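# Lift headset by headband, cable gripped by other hand

## Task

With the right arm, lift the headset (the body, not its cable) by its headband and keep it steady. Its lowest point must be at least roughly a hand's length above the table, and no part of it may stick out past the table edge. The headband is pinched between the right gripper's fingers with that gripper commanded fully closed. Those fingers may touch only the headband. Apart from the cable, nothing else may touch the headset, though the left arm is allowed to. The left gripper must hold the cable firmly, well inside its fingers rather than at their tips or edges, at a point lower than where the cable exits the ear cup. Between the ear cup and that grip, the cable must stay well above the table and touch nothing but itself, the headset and the arms. If the left arm were removed, the headset must not drop more than a little. The cable's loose end must not dangle below the table top. If that end ever goes far below the table top or far beyond its edge, whether held or not, the task fails. Once everything holds, declare completion. Anything other than this required hold that stays in place only because the robot supports it does not count.

## Robot and tools

Robot: two arms, left_arm and right_arm. Each has 6 joints (waist, shoulder, elbow, wrist pitch, wrist yaw, wrist roll) and a two-finger gripper. The fingers point along the gripper's +z axis and close along its y axis. The reported end_effector_position is the spot between the finger pads, about 1 cm back from the tips.

Frame: one shared scene frame for both arms. The origin sits on the table top midway between the arms. +z is up and +x points out over the table. left_arm is on the +y side, right_arm on the -y side. The arm names do not match left or right in the images. Positions are in metres and orientations are quaternions in wxyz order. Printed hand positions may be somewhat wrong, especially when the arm is stretched far.

execute_actions takes "actions", a list holding at most one item, plus an optional "pictures" boolean.
- An empty list sends nothing new and returns the state with images.
- An action is {"rows": [...], "steps": n}. Give 1 to 15 rows, with n from 3 to 15 (default 15). Each control step lasts 1/30 s and uses one row; if there are fewer rows than steps, the last row repeats.
- A wait is {"steps": n} with n up to 300. It returns once n steps have passed since the previous result.
- A refused call sends the robot nothing.

Each row is a single list of 14 numbers, each in [-1, 1], covering both arms even if only one moves. Order: left waist, shoulder, elbow, wrist pitch, wrist yaw, wrist roll, left opening, then the same seven for the right arm.
- The six joint numbers are offsets, not poses. They are measured from that arm's joint angles in the most recent result that printed them. Before any such result, and for later calls within one reply, they are measured from where the arm is when the action begins. They are never relative to the previous row.
- Scale: 1.0 equals 1.202 rad for the waist, 1.258 for the shoulder, 1.238 for the elbow, 2.073 for wrist pitch, and 2.022 for wrist yaw and wrist roll.
- The opening is absolute: +1 is fully open and -1 is closed.
- All zeros is not a wait. It pulls the arm back to the reference angles.

Joint ranges, in radians, in column order: waist -2.618 to 3.054, shoulder 0.000 to 3.142, elbow 0.000 to 3.142, wrist pitch -1.571 to 1.571, wrist yaw -1.571 to 1.571, wrist roll -2.094 to 2.094.
- A call is refused if it asks a joint to go more than 0.036 rad beyond the end of its range.
- The actual end stop may differ from the listed one by up to 0.036 rad in either direction. Requests past it are clipped, and the result then reports "joint sent to its limit" (possibly about an earlier action). If that line is missing, do not assume the joint has more room.
- Friction can leave a joint up to about 0.031 rad short of its target, so smaller moves may not happen at all.

Speed limits:
- Each step's target stays within a fixed distance of the measured angle: 0.202 rad for the waist, 0.258 for the shoulder, 0.238 for the elbow, 0.573 for wrist pitch, and 0.522 for wrist yaw and roll.
- Targets that would move the gripper more than 70 mm from where it is get scaled back.
- Large moves therefore take several actions.

Between calls:
- The arms keep heading toward the last row while you think or wait. They stop pursuing it once everything has nearly stopped moving, or once any step is HELD. Fingers that are still moving keep going.
- Each action's result is taken 3 steps before the action ends. Those 3 steps run while you reply, and the next action starts afterwards.
- The simulation keeps running while you write.

Result lines:
- The state line gives each arm's gripper position and quaternion.
- Joint positions and Joint velocities give six joint values per arm (rad, rad/s), then the finger-pad gap (m, m/s). The gap is 0.094 m when fully open.
- grip_measured is the measured opening on the same scale as the commanded one. Each gripper's reading can be off by about 1 mm.
- HELD marks steps on which all or part of your row was not sent.
- "joint command not followed" means a clearance check changed or blocked joint targets; the rest of the row still applied.
- MOTOR HOT appears from 75 °C. At 90 °C that arm halts for 10 s. At 100 °C the arm goes limp and drops what it holds. OVER-TEMPERATURE FAULT lines report these stops. Holding loads heats the motors, so avoid long loaded holds.

Gripping:
- To hold something, command an opening about 0.03 below grip_measured; a smaller difference grips more lightly.
- Each pad pushes with at most about 50 to 62 N, less on parts thinner than about 2 mm.
- For this task the right gripper must end up commanded at -1.

zoom_image(camera, region) returns a closer view of part of that camera's latest image. region is [x0, y0, x1, y1] in pixels with the origin at top-left, at most 504 by 504. Cameras: cam_head_left, cam_head_right, cam_high and cam_low are each 504x504; cam_left_wrist and cam_right_wrist are 616x616 fisheye. Calibration (K, distortion, T_world_to_cam) is provided. Fixed cameras may be off by a couple of degrees and several millimetres. Wrist camera poses are derived from joint readings.

finished_scene(scene) ends the current scene; pass its number. This cannot be undone, and the result reports success. Replying without any tool call also ends things.

Avoid:
- arms colliding or pressing on each other;
- knocking or placing anything off the table;
- dropping or slipping objects, slamming or pushing hard;
- letting the cable end hang below the table top or stray beyond the edge.

Brief external tugs on held parts, or pushes on loose objects, can occur.

Each tool is called after "Request:" as name([rows], argument=value, ...), one row to a line, values as JSON.

## Session

Request:
execute_actions(actions=[])

Scene clock: 0.00 s of 4200.00 s.
left_arm: end_effector_position=(+0.1572, -0.1528, +0.2208) grip_measured=+1.000 end_effector_quat_wxyz=(+0.570, +0.536, +0.573, -0.243) | right_arm: end_effector_position=(+0.3653, -0.5942, +0.1807) grip_measured=+1.000 end_effector_quat_wxyz=(+0.406, -0.213, +0.884, -0.089)
Joint positions: left_arm=[-1.038  1.486  0.845  0.406 -0.08   0.329  0.094] | right_arm=[-0.738  1.665  1.334 -0.62  -0.638 -1.147  0.094]
Joint velocities: left_arm=[-0.002  0.012 -0.032 -0.022 -0.022 -0.022  0.   ] | right_arm=[-0.007  0.037 -0.012  0.007 -0.022  0.022  0.   ]

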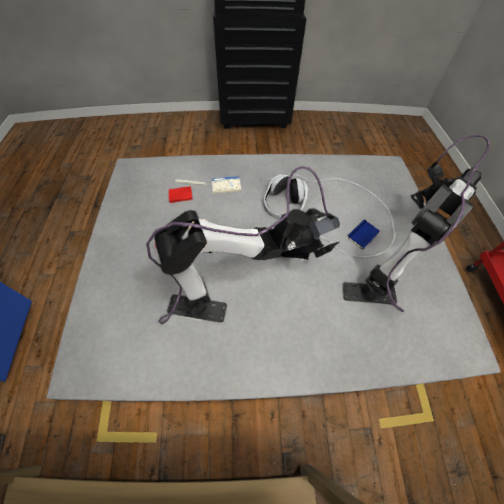

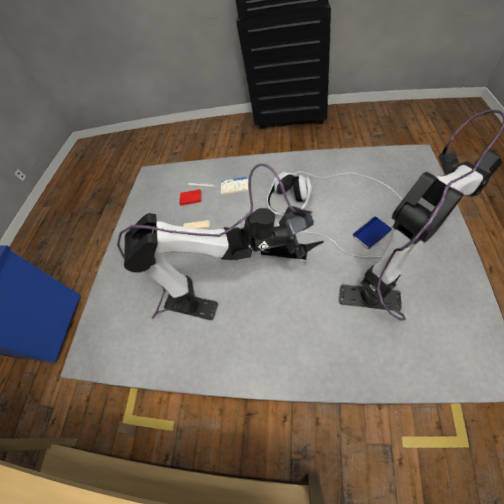

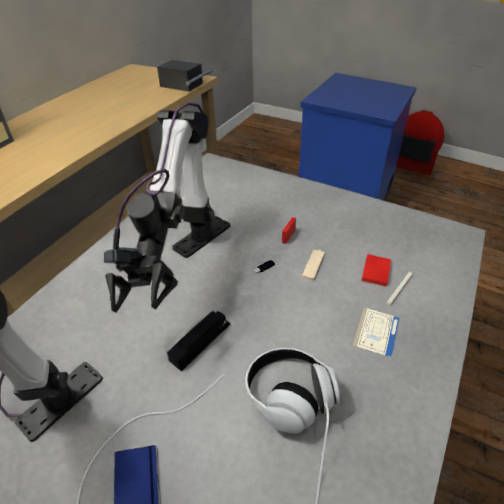

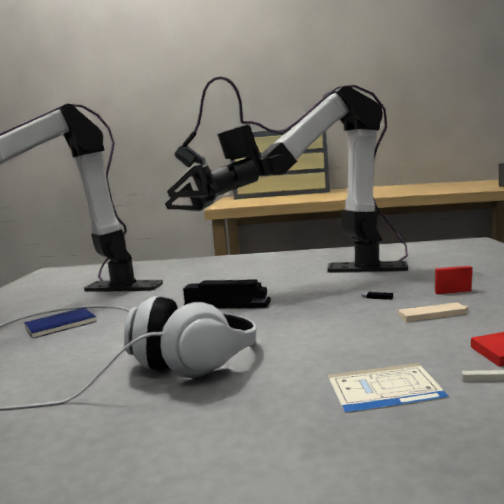

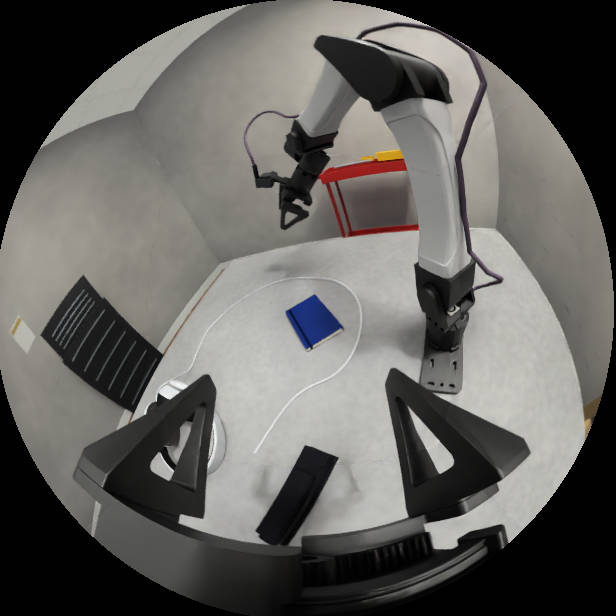

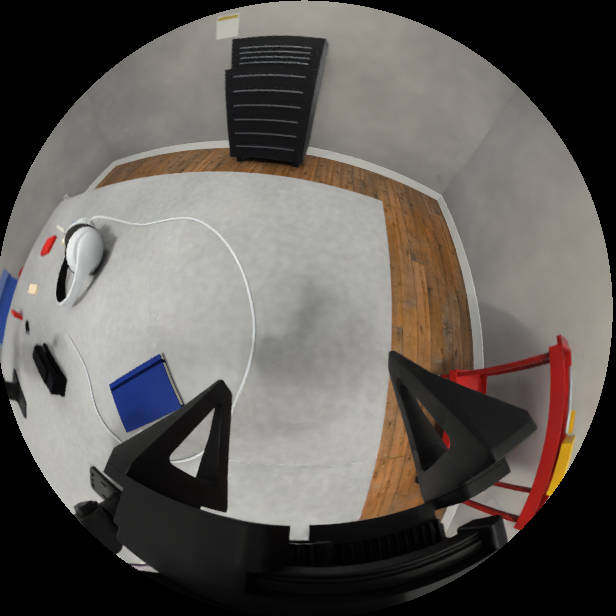

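Request:
zoom_image(camera="cam_high", region=[200, 310, 400, 504])

Request:
zoom_image(camera="cam_head_left", region=[240, 150, 420, 320])

Request:
zoom_image(camera="cam_low", region=[90, 270, 290, 420])

Region (200, 310, 400, 504) of cam_high's 504x504 image, scaled by 2.520, with more detail than that image has; it fills the top 489 rows of this view, and the rest is white.

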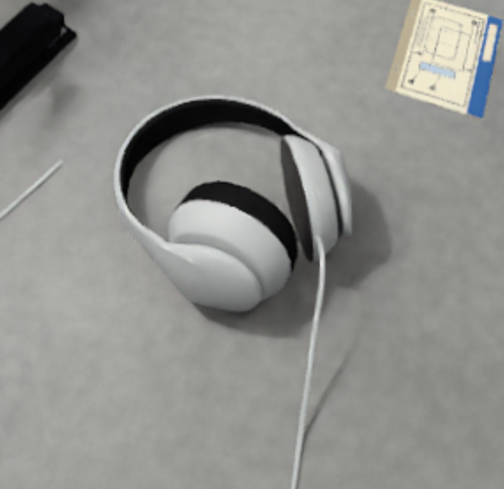

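Region (240, 150, 420, 320) of cam_head_left's 504x504 image, scaled by 2.800, with more detail than that image has.

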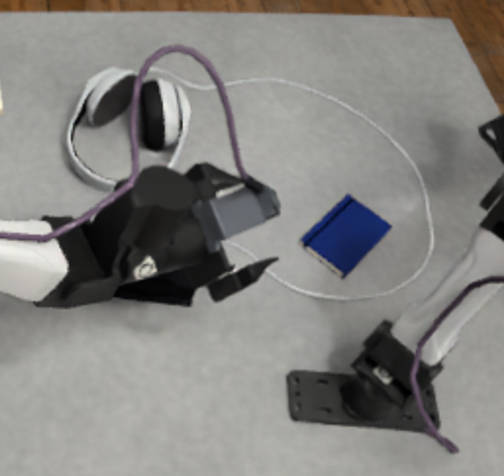

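Region (90, 270, 290, 420) of cam_low's 504x504 image, scaled by 2.520, with more detail than that image has; it fills the top 378 rows of this view, and the rest is white.

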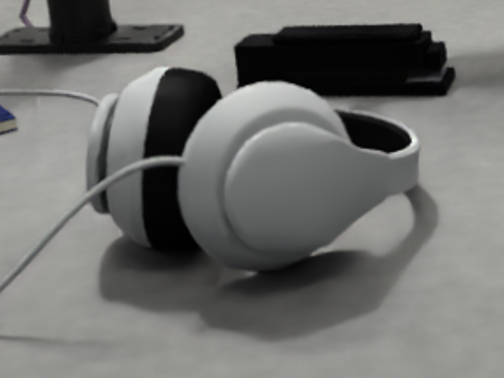

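Request:
zoom_image(camera="cam_head_right", region=[255, 160, 335, 230])

Request:
zoom_image(camera="cam_head_left", region=[250, 165, 330, 235])

Region (255, 160, 335, 230) of cam_head_right's 504x504 image, scaled by 6.300, with more detail than that image has; it fills the top 441 rows of this view, and the rest is white.

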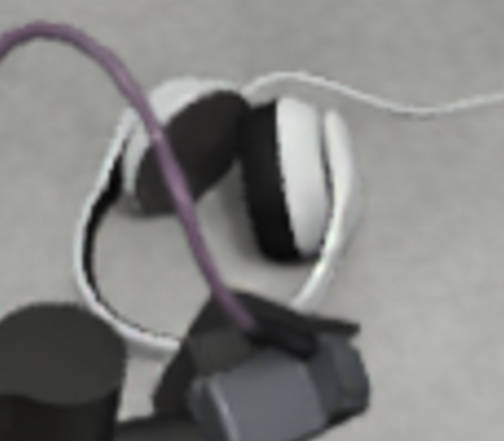

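Region (250, 165, 330, 235) of cam_head_left's 504x504 image, scaled by 6.300, with more detail than that image has; it fills the top 441 rows of this view, and the rest is white.

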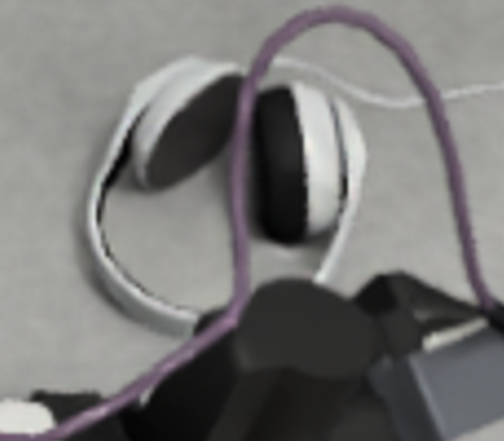

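Request:
execute_actions([
  {"rows": [[1.0,0,0,0,0,0,1,1.0,0.266,0.457,-0.328,0.3155,0.32,1]], "steps": 15},
])

Scene clock: 9.17 s of 4200.00 s.
left_arm: end_effector_position=(+0.4013, +0.0585, +0.2208) grip_measured=+1.000 end_effector_quat_wxyz=(+0.619, +0.307, +0.722, -0.034) | right_arm: end_effector_position=(+0.4591, -0.4161, +0.1385) grip_measured=+1.000 end_effector_quat_wxyz=(+0.127, -0.181, +0.975, -0.018)
Joint positions: left_arm=[-0.333  1.486  0.845  0.406 -0.074  0.33   0.094] | right_arm=[-0.06   2.018  1.877 -1.18  -0.062 -0.566  0.094]
Joint velocities: left_arm=[ 1.849 -0.002 -0.012  0.007 -0.037 -0.066  0.   ] | right_arm=[ 1.756 -0.071  0.09  -0.374  0.344  0.315  0.   ]
Steps of this call (steps 1 to 90: nothing new was sent; then 5.77 s passed at rest; steps 91 to 102: the first 12 steps of this action). Readings (joint positions):
91: left_arm=[-1.019 1.486 0.845 0.406 -0.069 0.330] | right_arm=[-0.718 1.694 1.383 -0.707 -0.566 -1.076]
92: left_arm=[-0.978 1.486 0.845 0.406 -0.063 0.330] | right_arm=[-0.678 1.754 1.473 -0.815 -0.466 -0.979]
94: left_arm=[-0.857 1.486 0.845 0.406 -0.063 0.330] | right_arm=[-0.565 1.900 1.656 -0.971 -0.295 -0.808]
98: left_arm=[-0.596 1.486 0.845 0.406 -0.070 0.330] | right_arm=[-0.314 2.029 1.844 -1.112 -0.121 -0.633]
102: the state above

Request:
execute_actions([
  {"steps": 15},
], pictures=true)

Scene clock: 9.67 s of 4200.00 s.
left_arm: end_effector_position=(+0.4599, +0.2872, +0.2208) grip_measured=+1.000 end_effector_quat_wxyz=(+0.606, +0.113, +0.777, +0.127) | right_arm: end_effector_position=(+0.4203, -0.1900, +0.1360) grip_measured=+1.000 end_effector_quat_wxyz=(+0.083, -0.412, +0.907, +0.003)
Joint positions: left_arm=[ 0.171  1.486  0.845  0.406 -0.089  0.33   0.094] | right_arm=[ 0.487  2.016  1.881 -1.271 -0.019 -0.511  0.094]
Joint velocities: left_arm=[-0.046 -0.002 -0.007 -0.022  0.066 -0.037  0.   ] | right_arm=[-0.261  0.007 -0.002 -0.154  0.081  0.051  0.   ]
Kept back: nothing.
Steps of this call (steps 1 to 3: the last 3 steps of your previous action; steps 4 to 15: the robot went on to your last target). Readings (joint positions):
1: left_arm=[-0.267 1.486 0.845 0.406 -0.074 0.330] | right_arm=[0.003 2.017 1.880 -1.190 -0.053 -0.556]
2: left_arm=[-0.200 1.486 0.845 0.406 -0.075 0.330] | right_arm=[0.065 2.016 1.881 -1.199 -0.046 -0.548]
4: left_arm=[-0.067 1.486 0.845 0.406 -0.076 0.330] | right_arm=[0.190 2.016 1.881 -1.213 -0.035 -0.535]
8: left_arm=[0.159 1.486 0.845 0.406 -0.088 0.330] | right_arm=[0.428 2.016 1.881 -1.234 -0.025 -0.520]
15: the state above
camera_calibration (this result's frames):
cam_left_wrist: T_world_to_cam=[[-0.0610415, -0.92876, -0.365622, 0.370664], [-0.679326, 0.307034, -0.666518, 0.414433], [0.731294, 0.207691, -0.649672, -0.164059], [0, 0, 0, 1]] pos_world=[0.424137, 0.251087, 0.305166]
cam_right_wrist: T_world_to_cam=[[0.575717, -0.817337, 0.0225987, -0.398765], [-0.777632, -0.53879, 0.324029, 0.218501], [-0.252665, -0.204122, -0.945777, 0.287672], [0, 0, 0, 1]] pos_world=[0.472174, -0.149479, 0.210285]

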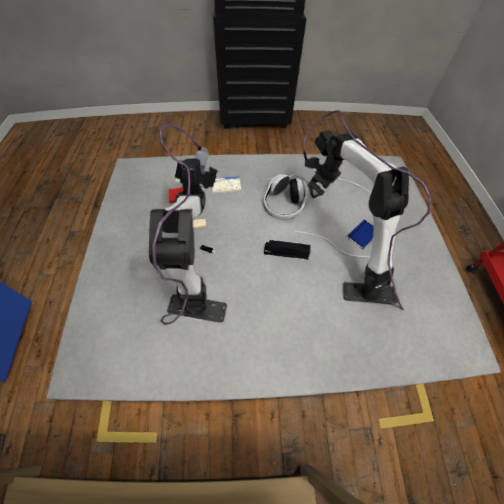

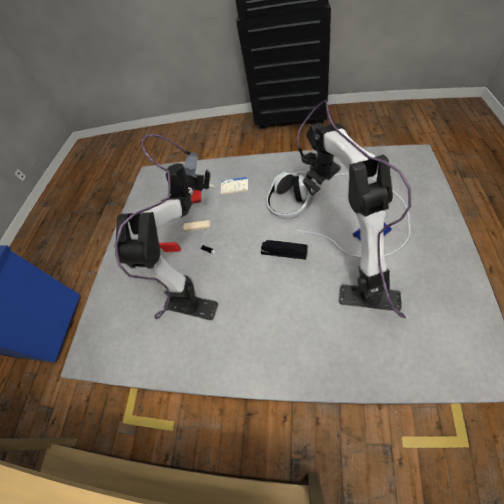

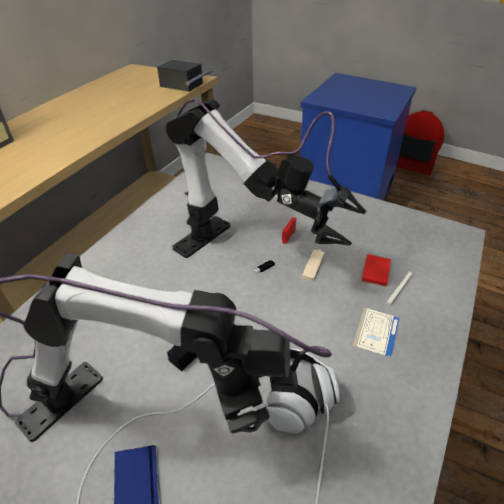

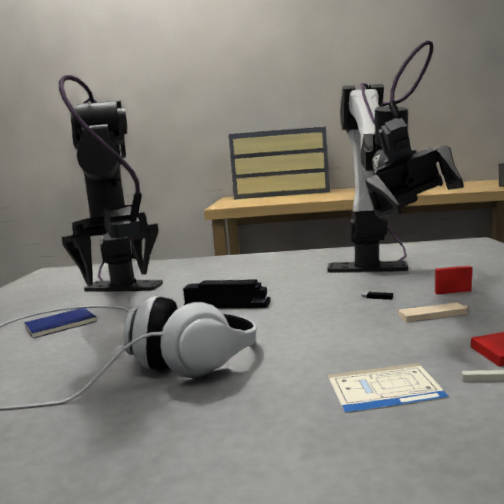

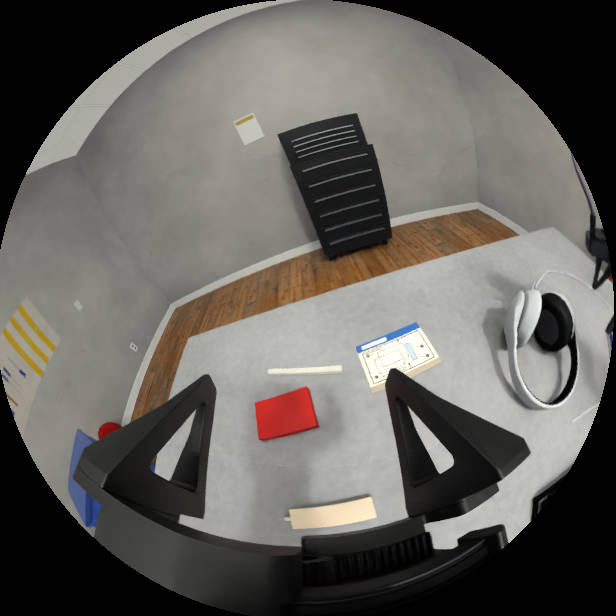

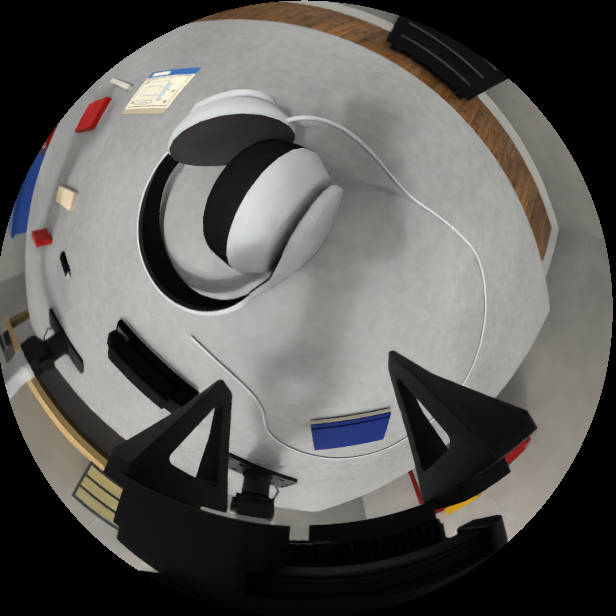

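Request:
zoom_image(camera="cam_right_wrist", region=[100, 60, 400, 360])

Region (100, 60, 400, 360) of cam_right_wrist's 616x616 image, scaled by 1.680, with more detail than that image has.

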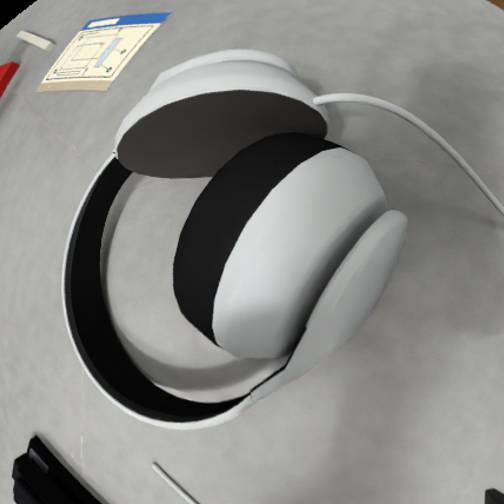

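Request:
execute_actions([
  {"rows": [[0,0,0,0,0,0,1,0.02,0.01,0.02,-0.004,0,-0.002,0.9],[0,0,0,0,0,0,1,0.05,0.028,0.04,-0.008,0,-0.005,0.8],[0,0,0,0,0,0,1,0.08,0.048,0.068,-0.014,0.002,-0.009,0.7],[0,0,0,0,0,0,1,0.11,0.068,0.094,-0.02,0.003,-0.013,0.6],[0,0,0,0,0,0,1,0.14,0.086,0.116,-0.025,0.004,-0.016,0.5],[0,0,0,0,0,0,1,0.17,0.104,0.14,-0.03,0.005,-0.02,0.4],[0,0,0,0,0,0,1,0.2,0.122,0.163,-0.036,0.006,-0.023,0.35],[0,0,0,0,0,0,1,0.23,0.14,0.186,-0.042,0.007,-0.027,0.3],[0,0,0,0,0,0,1,0.255,0.156,0.205,-0.046,0.008,-0.03,0.3],[0,0,0,0,0,0,1,0.27,0.166,0.218,-0.049,0.009,-0.032,0.3],[0,0,0,0,0,0,1,0.277,0.171,0.223,-0.05,0.009,-0.032,0.3]], "steps": 15},
])

Request:
execute_actions([
  {"steps": 12},
], pictures=true)

Scene clock: 12.97 s of 4200.00 s.
left_arm: end_effector_position=(+0.4599, +0.2868, +0.2208) grip_measured=+1.000 end_effector_quat_wxyz=(+0.606, +0.113, +0.777, +0.127) | right_arm: end_effector_position=(+0.3874, -0.0413, +0.1261) grip_measured=+0.302 end_effector_quat_wxyz=(+0.091, -0.574, +0.814, +0.008)
Joint positions: left_arm=[ 0.171  1.486  0.845  0.406 -0.088  0.33   0.094] | right_arm=[ 0.82   2.203  2.128 -1.312 -0.006 -0.555  0.061]
Joint velocities: left_arm=[-0.022  0.017  0.002 -0.007  0.007 -0.022  0.   ] | right_arm=[ 0.696  0.33   0.134 -0.037 -0.037 -0.168 -0.001]
Steps of this call (steps 1 to 30: the robot went on to your last target; steps 31 to 87: nothing new was sent; steps 88 to 99: the first 12 steps of this action). Readings (joint positions):
88: left_arm=[0.171 1.486 0.845 0.406 -0.088 0.330] | right_arm=[0.470 2.016 1.881 -1.280 -0.008 -0.507]
89: left_arm=[0.171 1.486 0.845 0.406 -0.088 0.330] | right_arm=[0.478 2.018 1.888 -1.283 -0.007 -0.507]
91: left_arm=[0.171 1.486 0.845 0.406 -0.088 0.330] | right_arm=[0.518 2.042 1.931 -1.294 -0.004 -0.512]
95: left_arm=[0.171 1.486 0.845 0.406 -0.088 0.330] | right_arm=[0.673 2.126 2.053 -1.301 -0.002 -0.533]
99: the state above

Scene clock: 13.37 s of 4200.00 s.
left_arm: end_effector_position=(+0.4599, +0.2868, +0.2208) grip_measured=+1.000 end_effector_quat_wxyz=(+0.606, +0.113, +0.777, +0.127) | right_arm: end_effector_position=(+0.3785, -0.0444, +0.1178) grip_measured=+0.302 end_effector_quat_wxyz=(+0.064, -0.583, +0.810, +0.007)
Joint positions: left_arm=[ 0.171  1.486  0.845  0.406 -0.088  0.33   0.094] | right_arm=[ 0.826  2.221  2.131 -1.352 -0.008 -0.569  0.061]
Joint velocities: left_arm=[-0.007  0.007  0.002 -0.037  0.007 -0.095  0.   ] | right_arm=[-0.007 -0.012 -0.017  0.007  0.022  0.037 -0.001]
Kept back: nothing.
Steps of this call (steps 1 to 3: the last 3 steps of your previous action; steps 4 to 12: the robot went on to your last target). Readings (joint positions):
1: left_arm=[0.171 1.486 0.845 0.406 -0.088 0.330] | right_arm=[0.839 2.213 2.131 -1.317 -0.009 -0.559]
2: left_arm=[0.171 1.486 0.845 0.406 -0.088 0.330] | right_arm=[0.849 2.218 2.131 -1.323 -0.011 -0.562]
4: left_arm=[0.171 1.486 0.845 0.406 -0.088 0.330] | right_arm=[0.850 2.221 2.131 -1.336 -0.011 -0.565]
8: left_arm=[0.171 1.486 0.845 0.406 -0.088 0.330] | right_arm=[0.831 2.221 2.131 -1.348 -0.009 -0.568]
12: the state above
camera_calibration (this result's frames):
cam_left_wrist: T_world_to_cam=[[-0.0624323, -0.928765, -0.365374, 0.370901], [-0.678871, 0.307871, -0.666595, 0.414122], [0.731598, 0.206425, -0.649733, -0.163756], [0, 0, 0, 1]] pos_world=[0.424095, 0.250787, 0.305171]
cam_right_wrist: T_world_to_cam=[[0.845741, -0.532677, 0.0312574, -0.345874], [-0.50645, -0.782894, 0.361366, 0.152509], [-0.16802, -0.321452, -0.9319, 0.250774], [0, 0, 0, 1]] pos_world=[0.411893, 0.0157705, 0.189396]

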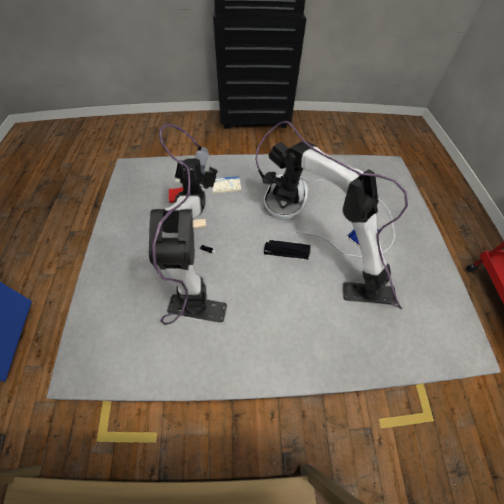

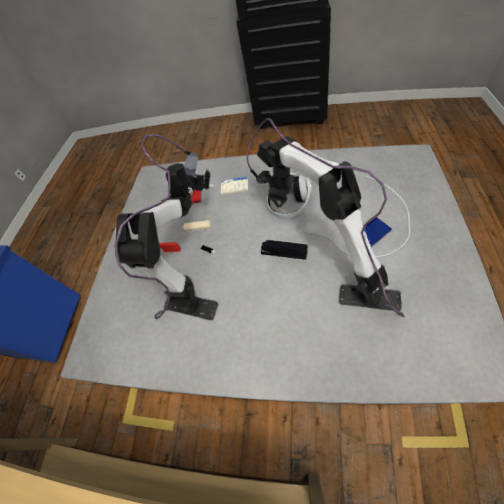

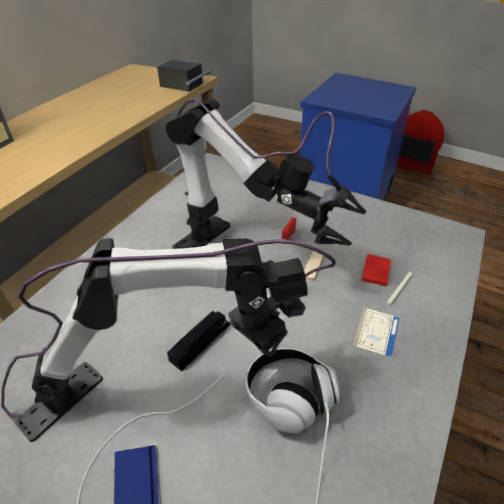

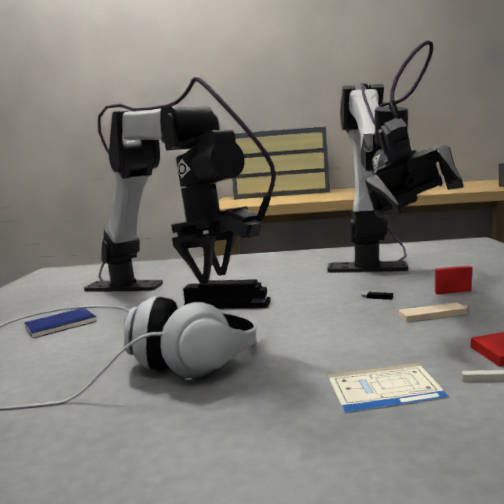

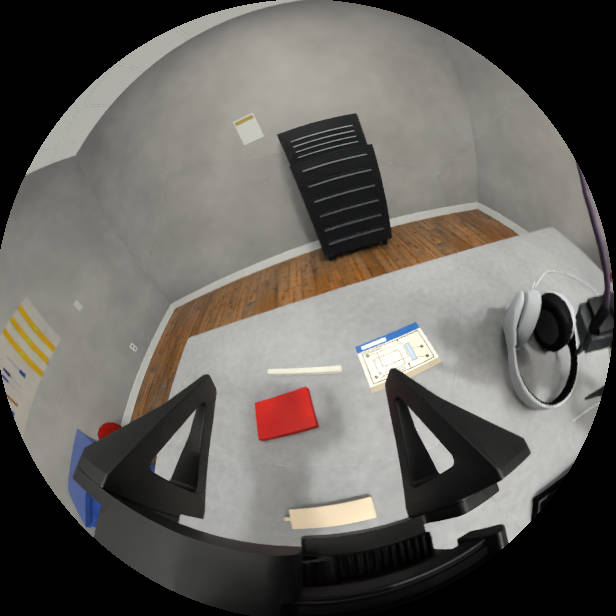

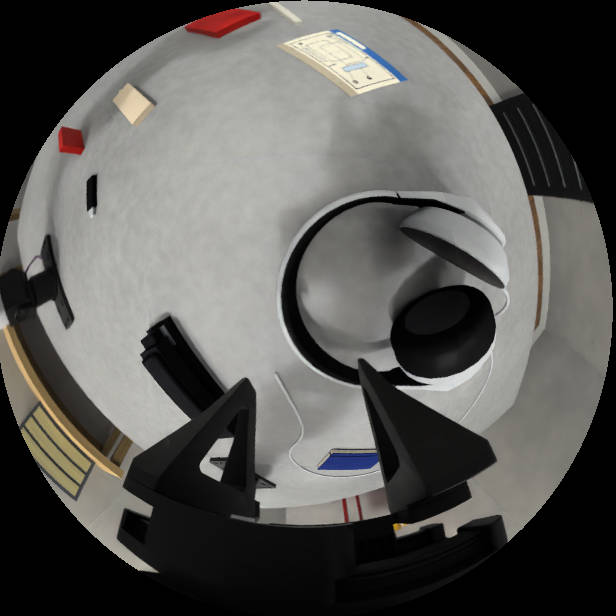

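Request:
zoom_image(camera="cam_right_wrist", region=[230, 180, 480, 430])

Region (230, 180, 480, 430) of cam_right_wrist's 616x616 image, scaled by 2.016, with more detail than that image has.

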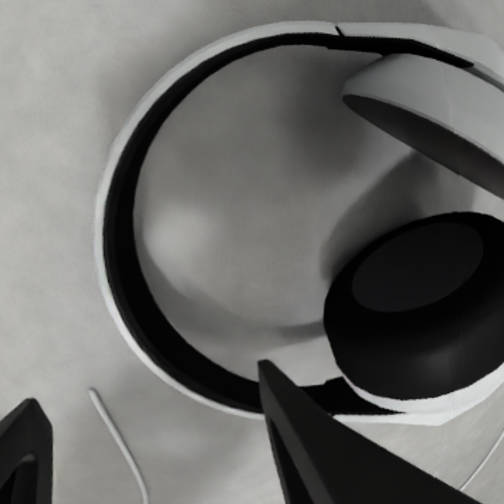

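Request:
execute_actions([
  {"rows": [[0,0,0,0,0,0,1,0.01,0,-0.01,0.005,0,0,0.3],[0,0,0,0,0,0,1,0.02,0,-0.025,0.014,0,0,0.3],[0,0,0,0,0,0,1,0.03,0,-0.045,0.026,0,0,0.3],[0,0,0,0,0,0,1,0.035,0,-0.07,0.04,0,0,0.3],[0,0,0,0,0,0,1,0.035,0,-0.095,0.055,0,0,0.3],[0,0,0,0,0,0,1,0.035,0,-0.12,0.07,0,0,0.3],[0,0,0,0,0,0,1,0.035,0,-0.145,0.084,0,0,0.3],[0,0,0,0,0,0,1,0.035,0,-0.17,0.098,0,0,0.3],[0,0,0,0,0,0,1,0.035,0,-0.19,0.11,0,0,0.3],[0,0,0,0,0,0,1,0.035,0,-0.21,0.122,0,0,0.3],[0,0,0,0,0,0,1,0.035,0,-0.225,0.131,0,0,0.3],[0,0,0,0,0,0,1,0.035,0,-0.238,0.138,0,0,0.3],[0,0,0,0,0,0,1,0.035,0,-0.243,0.141,0,0,0.3]], "steps": 15},
])

Request:
execute_actions([
  {"steps": 10},
], pictures=true)

Scene clock: 15.60 s of 4200.00 s.
left_arm: end_effector_position=(+0.4599, +0.2868, +0.2208) grip_measured=+1.000 end_effector_quat_wxyz=(+0.606, +0.113, +0.777, +0.127) | right_arm: end_effector_position=(+0.3577, -0.0397, +0.0582) grip_measured=+0.302 end_effector_quat_wxyz=(+0.037, -0.599, +0.800, +0.007)
Joint positions: left_arm=[ 0.171  1.486  0.845  0.406 -0.088  0.33   0.094] | right_arm=[ 0.863  2.213  1.888 -1.17  -0.008 -0.569  0.061]
Joint velocities: left_arm=[ 0.017  0.027 -0.002 -0.007  0.066 -0.051  0.   ] | right_arm=[ 0.002  0.002 -0.618  0.491  0.022  0.007  0.   ]
Steps of this call (steps 1 to 30: the robot went on to your last target; steps 31 to 55: nothing new was sent; steps 56 to 67: the first 12 steps of this action). Readings (joint positions):
56: left_arm=[0.171 1.486 0.845 0.406 -0.088 0.330] | right_arm=[0.826 2.221 2.131 -1.354 -0.008 -0.569]
57: left_arm=[0.171 1.486 0.845 0.406 -0.088 0.330] | right_arm=[0.827 2.221 2.131 -1.353 -0.008 -0.569]
59: left_arm=[0.171 1.486 0.845 0.406 -0.088 0.330] | right_arm=[0.833 2.218 2.111 -1.331 -0.008 -0.569]
63: left_arm=[0.171 1.486 0.845 0.406 -0.088 0.330] | right_arm=[0.857 2.213 2.002 -1.249 -0.008 -0.569]
67: the state above

Scene clock: 15.93 s of 4200.00 s.
left_arm: end_effector_position=(+0.4599, +0.2868, +0.2208) grip_measured=+1.000 end_effector_quat_wxyz=(+0.606, +0.113, +0.777, +0.127) | right_arm: end_effector_position=(+0.3654, -0.0330, +0.0499) grip_measured=+0.302 end_effector_quat_wxyz=(+0.060, -0.598, +0.799, +0.008)
Joint positions: left_arm=[ 0.171  1.486  0.845  0.406 -0.088  0.33   0.094] | right_arm=[ 0.863  2.213  1.851 -1.087 -0.008 -0.569  0.061]
Joint velocities: left_arm=[-0.012 -0.012  0.002 -0.139 -0.007 -0.051  0.   ] | right_arm=[-0.007  0.007  0.007  0.051 -0.007 -0.022  0.002]
Kept back: nothing.
Steps of this call (steps 1 to 3: the last 3 steps of your previous action; steps 4 to 10: the robot went on to your last target). Readings (joint positions):
1: left_arm=[0.171 1.486 0.845 0.406 -0.088 0.330] | right_arm=[0.863 2.213 1.870 -1.154 -0.008 -0.569]
2: left_arm=[0.171 1.486 0.845 0.406 -0.088 0.330] | right_arm=[0.863 2.213 1.859 -1.142 -0.008 -0.569]
4: left_arm=[0.171 1.486 0.845 0.406 -0.088 0.330] | right_arm=[0.863 2.213 1.851 -1.124 -0.008 -0.569]
8: left_arm=[0.171 1.486 0.845 0.406 -0.088 0.330] | right_arm=[0.863 2.213 1.851 -1.094 -0.008 -0.569]
10: the state above
camera_calibration (this result's frames):
cam_left_wrist: T_world_to_cam=[[-0.0624323, -0.928765, -0.365374, 0.370901], [-0.678871, 0.307871, -0.666595, 0.414122], [0.731598, 0.206425, -0.649733, -0.163756], [0, 0, 0, 1]] pos_world=[0.424095, 0.250787, 0.305171]
cam_right_wrist: T_world_to_cam=[[0.865634, -0.499866, 0.0285036, -0.332614], [-0.473836, -0.799507, 0.369145, 0.166461], [-0.161734, -0.33305, -0.928935, 0.18614], [0, 0, 0, 1]] pos_world=[0.396902, 0.0288187, 0.120944]

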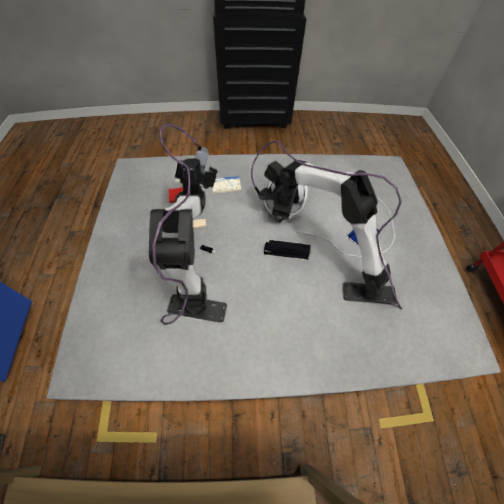

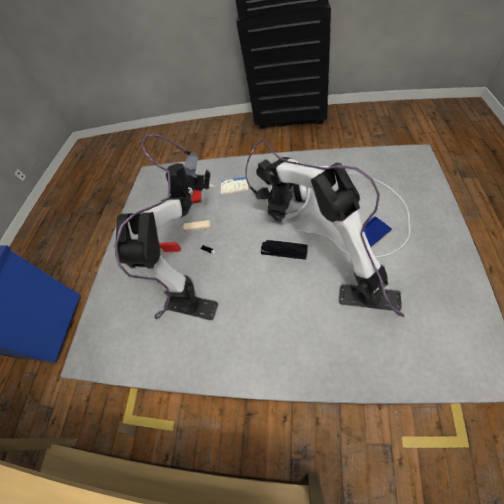

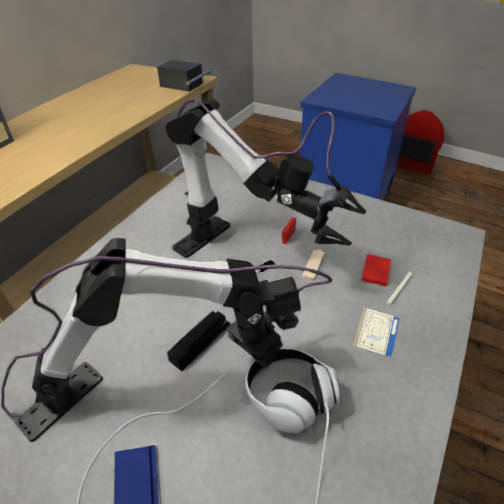

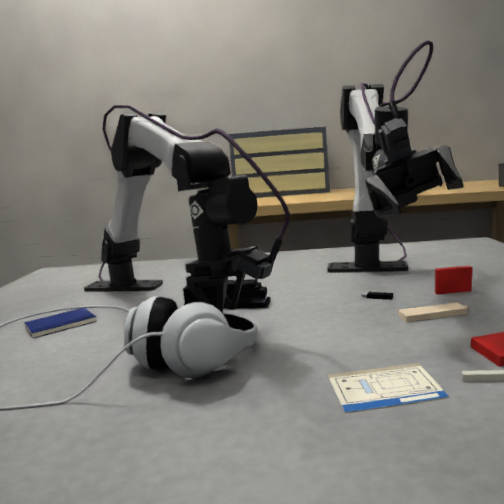

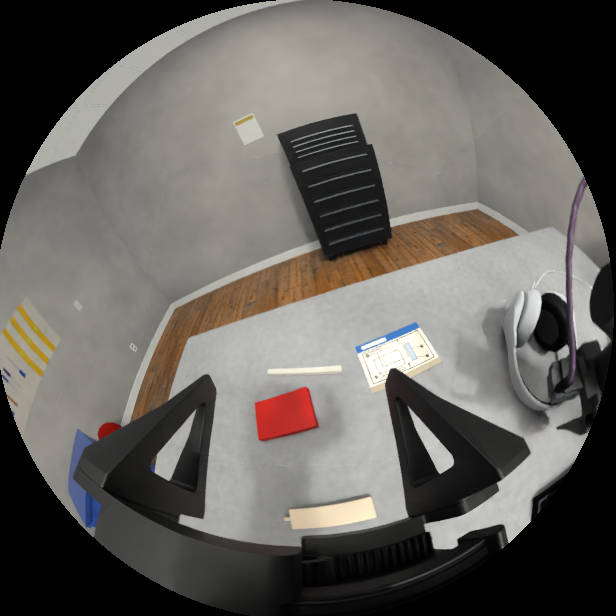

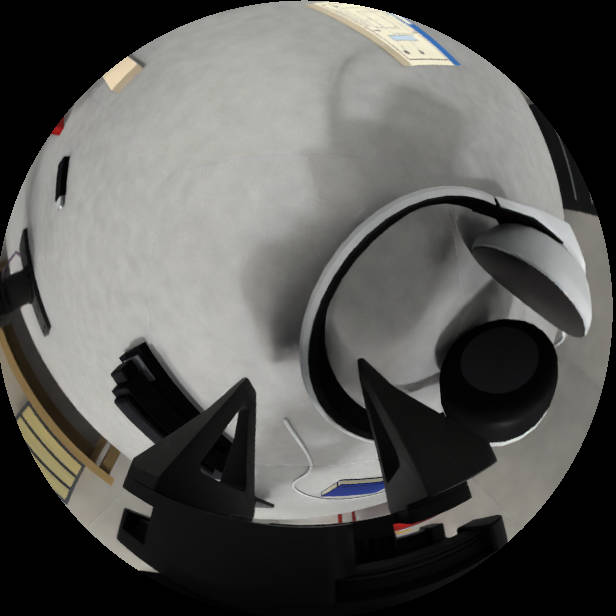

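Request:
zoom_image(camera="cam_right_wrist", region=[220, 280, 440, 500])

Request:
zoom_image(camera="cam_low", region=[160, 240, 300, 380])

Region (220, 280, 440, 500) of cam_right_wrist's 616x616 image, scaled by 2.291, with more detail than that image has.

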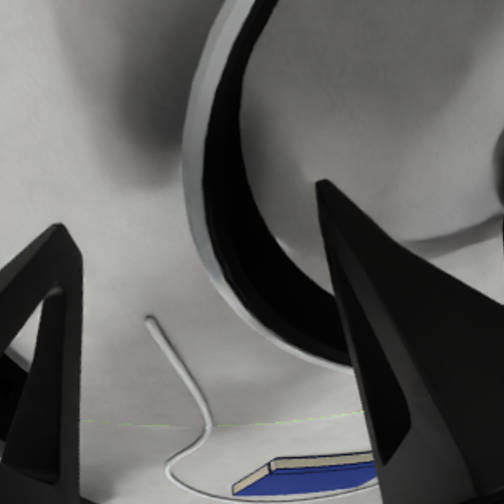

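Region (160, 240, 300, 380) of cam_low's 504x504 image, scaled by 3.600, with more detail than that image has.

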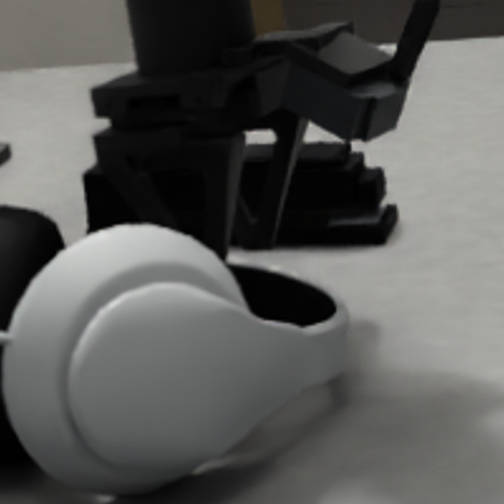

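Request:
execute_actions([
  {"rows": [[0,0,0,0,0,0,1,0,0.008,-0.01,0.01,0,0,0.3],[0,0,0,0,0,0,1,0,0.016,-0.02,0.02,0,0,0.3],[0,0,0,0,0,0,1,0,0.024,-0.03,0.03,0,0,0.3],[0,0,0,0,0,0,1,0,0.03,-0.04,0.04,0,0,0.3],[0,0,0,0,0,0,1,0,0.034,-0.046,0.047,0,0,0.3]], "steps": 15},
], pictures=true)

Scene clock: 17.27 s of 4200.00 s.
left_arm: end_effector_position=(+0.4599, +0.2868, +0.2208) grip_measured=+1.000 end_effector_quat_wxyz=(+0.606, +0.113, +0.777, +0.127) | right_arm: end_effector_position=(+0.3694, -0.0295, +0.0307) grip_measured=+0.302 end_effector_quat_wxyz=(+0.065, -0.598, +0.799, +0.009)
Joint positions: left_arm=[ 0.171  1.486  0.845  0.406 -0.088  0.33   0.094] | right_arm=[ 0.863  2.24   1.816 -1.017 -0.008 -0.569  0.061]
Joint velocities: left_arm=[ 0.007  0.002 -0.012 -0.095  0.022 -0.037  0.   ] | right_arm=[ 0.012  0.012 -0.007 -0.037 -0.022 -0.037 -0.001]
Steps of this call (steps 1 to 28: the robot went on to your last target; steps 29 to 40: the first 12 steps of this action). Readings (joint positions):
29: left_arm=[0.171 1.486 0.845 0.406 -0.088 0.330] | right_arm=[0.863 2.213 1.851 -1.076 -0.008 -0.569]
30: left_arm=[0.171 1.486 0.845 0.406 -0.088 0.330] | right_arm=[0.863 2.213 1.851 -1.075 -0.008 -0.569]
32: left_arm=[0.171 1.486 0.845 0.406 -0.088 0.330] | right_arm=[0.863 2.213 1.844 -1.060 -0.008 -0.569]
36: left_arm=[0.171 1.486 0.845 0.406 -0.088 0.330] | right_arm=[0.863 2.227 1.823 -1.026 -0.008 -0.569]
40: the state above
camera_calibration (this result's frames):
cam_left_wrist: T_world_to_cam=[[-0.0624323, -0.928765, -0.365374, 0.370901], [-0.678871, 0.307871, -0.666595, 0.414122], [0.731598, 0.206425, -0.649733, -0.163756], [0, 0, 0, 1]] pos_world=[0.424095, 0.250787, 0.305171]
cam_right_wrist: T_world_to_cam=[[0.865427, -0.500046, 0.0314764, -0.333839], [-0.476357, -0.801702, 0.361051, 0.17941], [-0.155308, -0.327458, -0.932015, 0.168056], [0, 0, 0, 1]] pos_world=[0.400477, 0.0319297, 0.102362]

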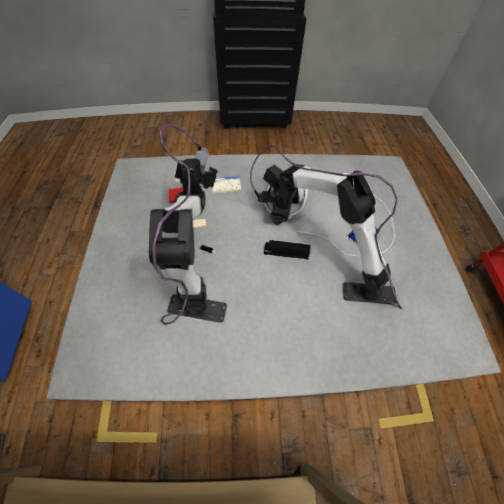

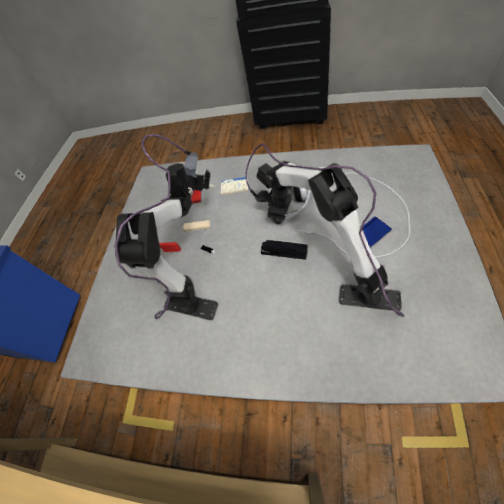

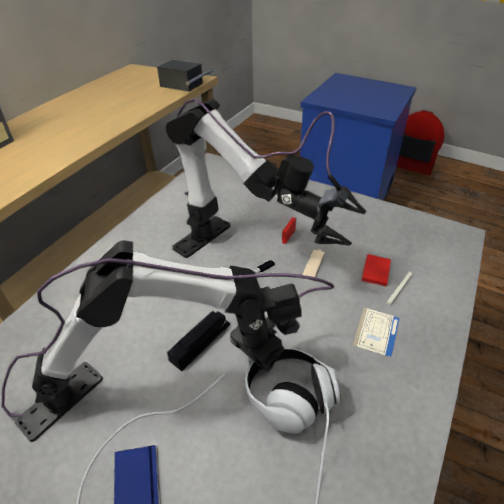

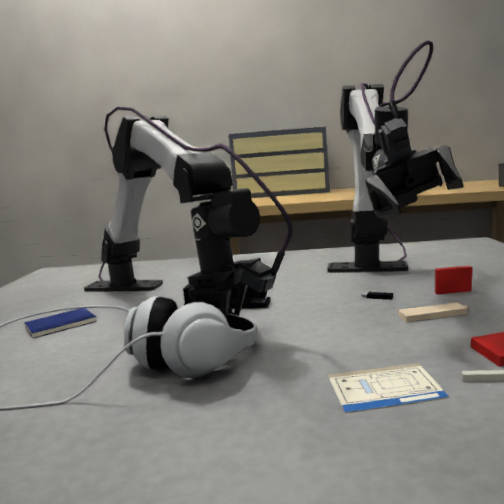

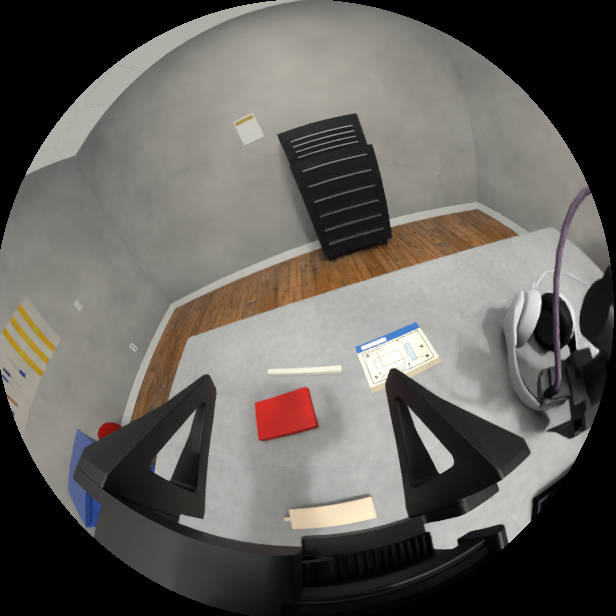

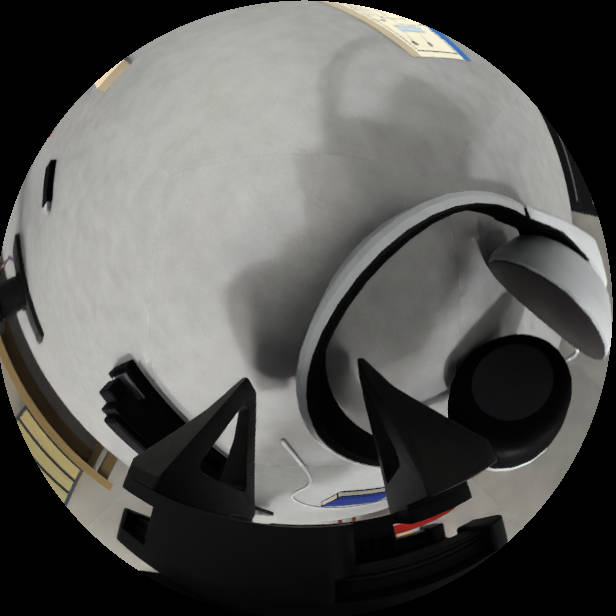

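Request:
zoom_image(camera="cam_right_wrist", region=[210, 300, 430, 520])

Request:
zoom_image(camera="cam_low", region=[180, 260, 290, 370])

Region (210, 300, 430, 520) of cam_right_wrist's 616x616 image, scaled by 2.291, with more detail than that image has.

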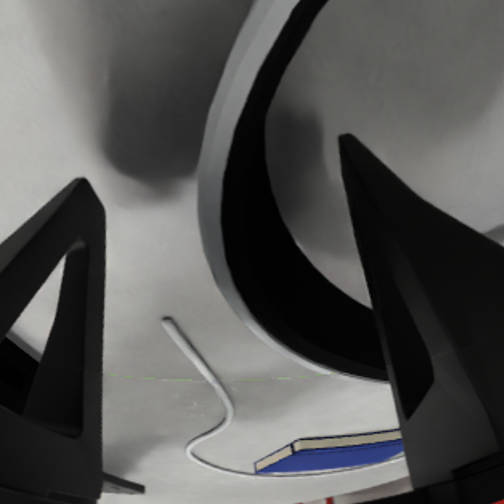

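Region (180, 260, 290, 370) of cam_low's 504x504 image, scaled by 4.582, with more detail than that image has.

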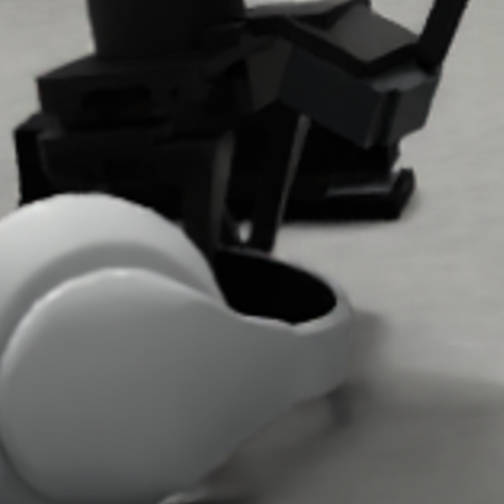

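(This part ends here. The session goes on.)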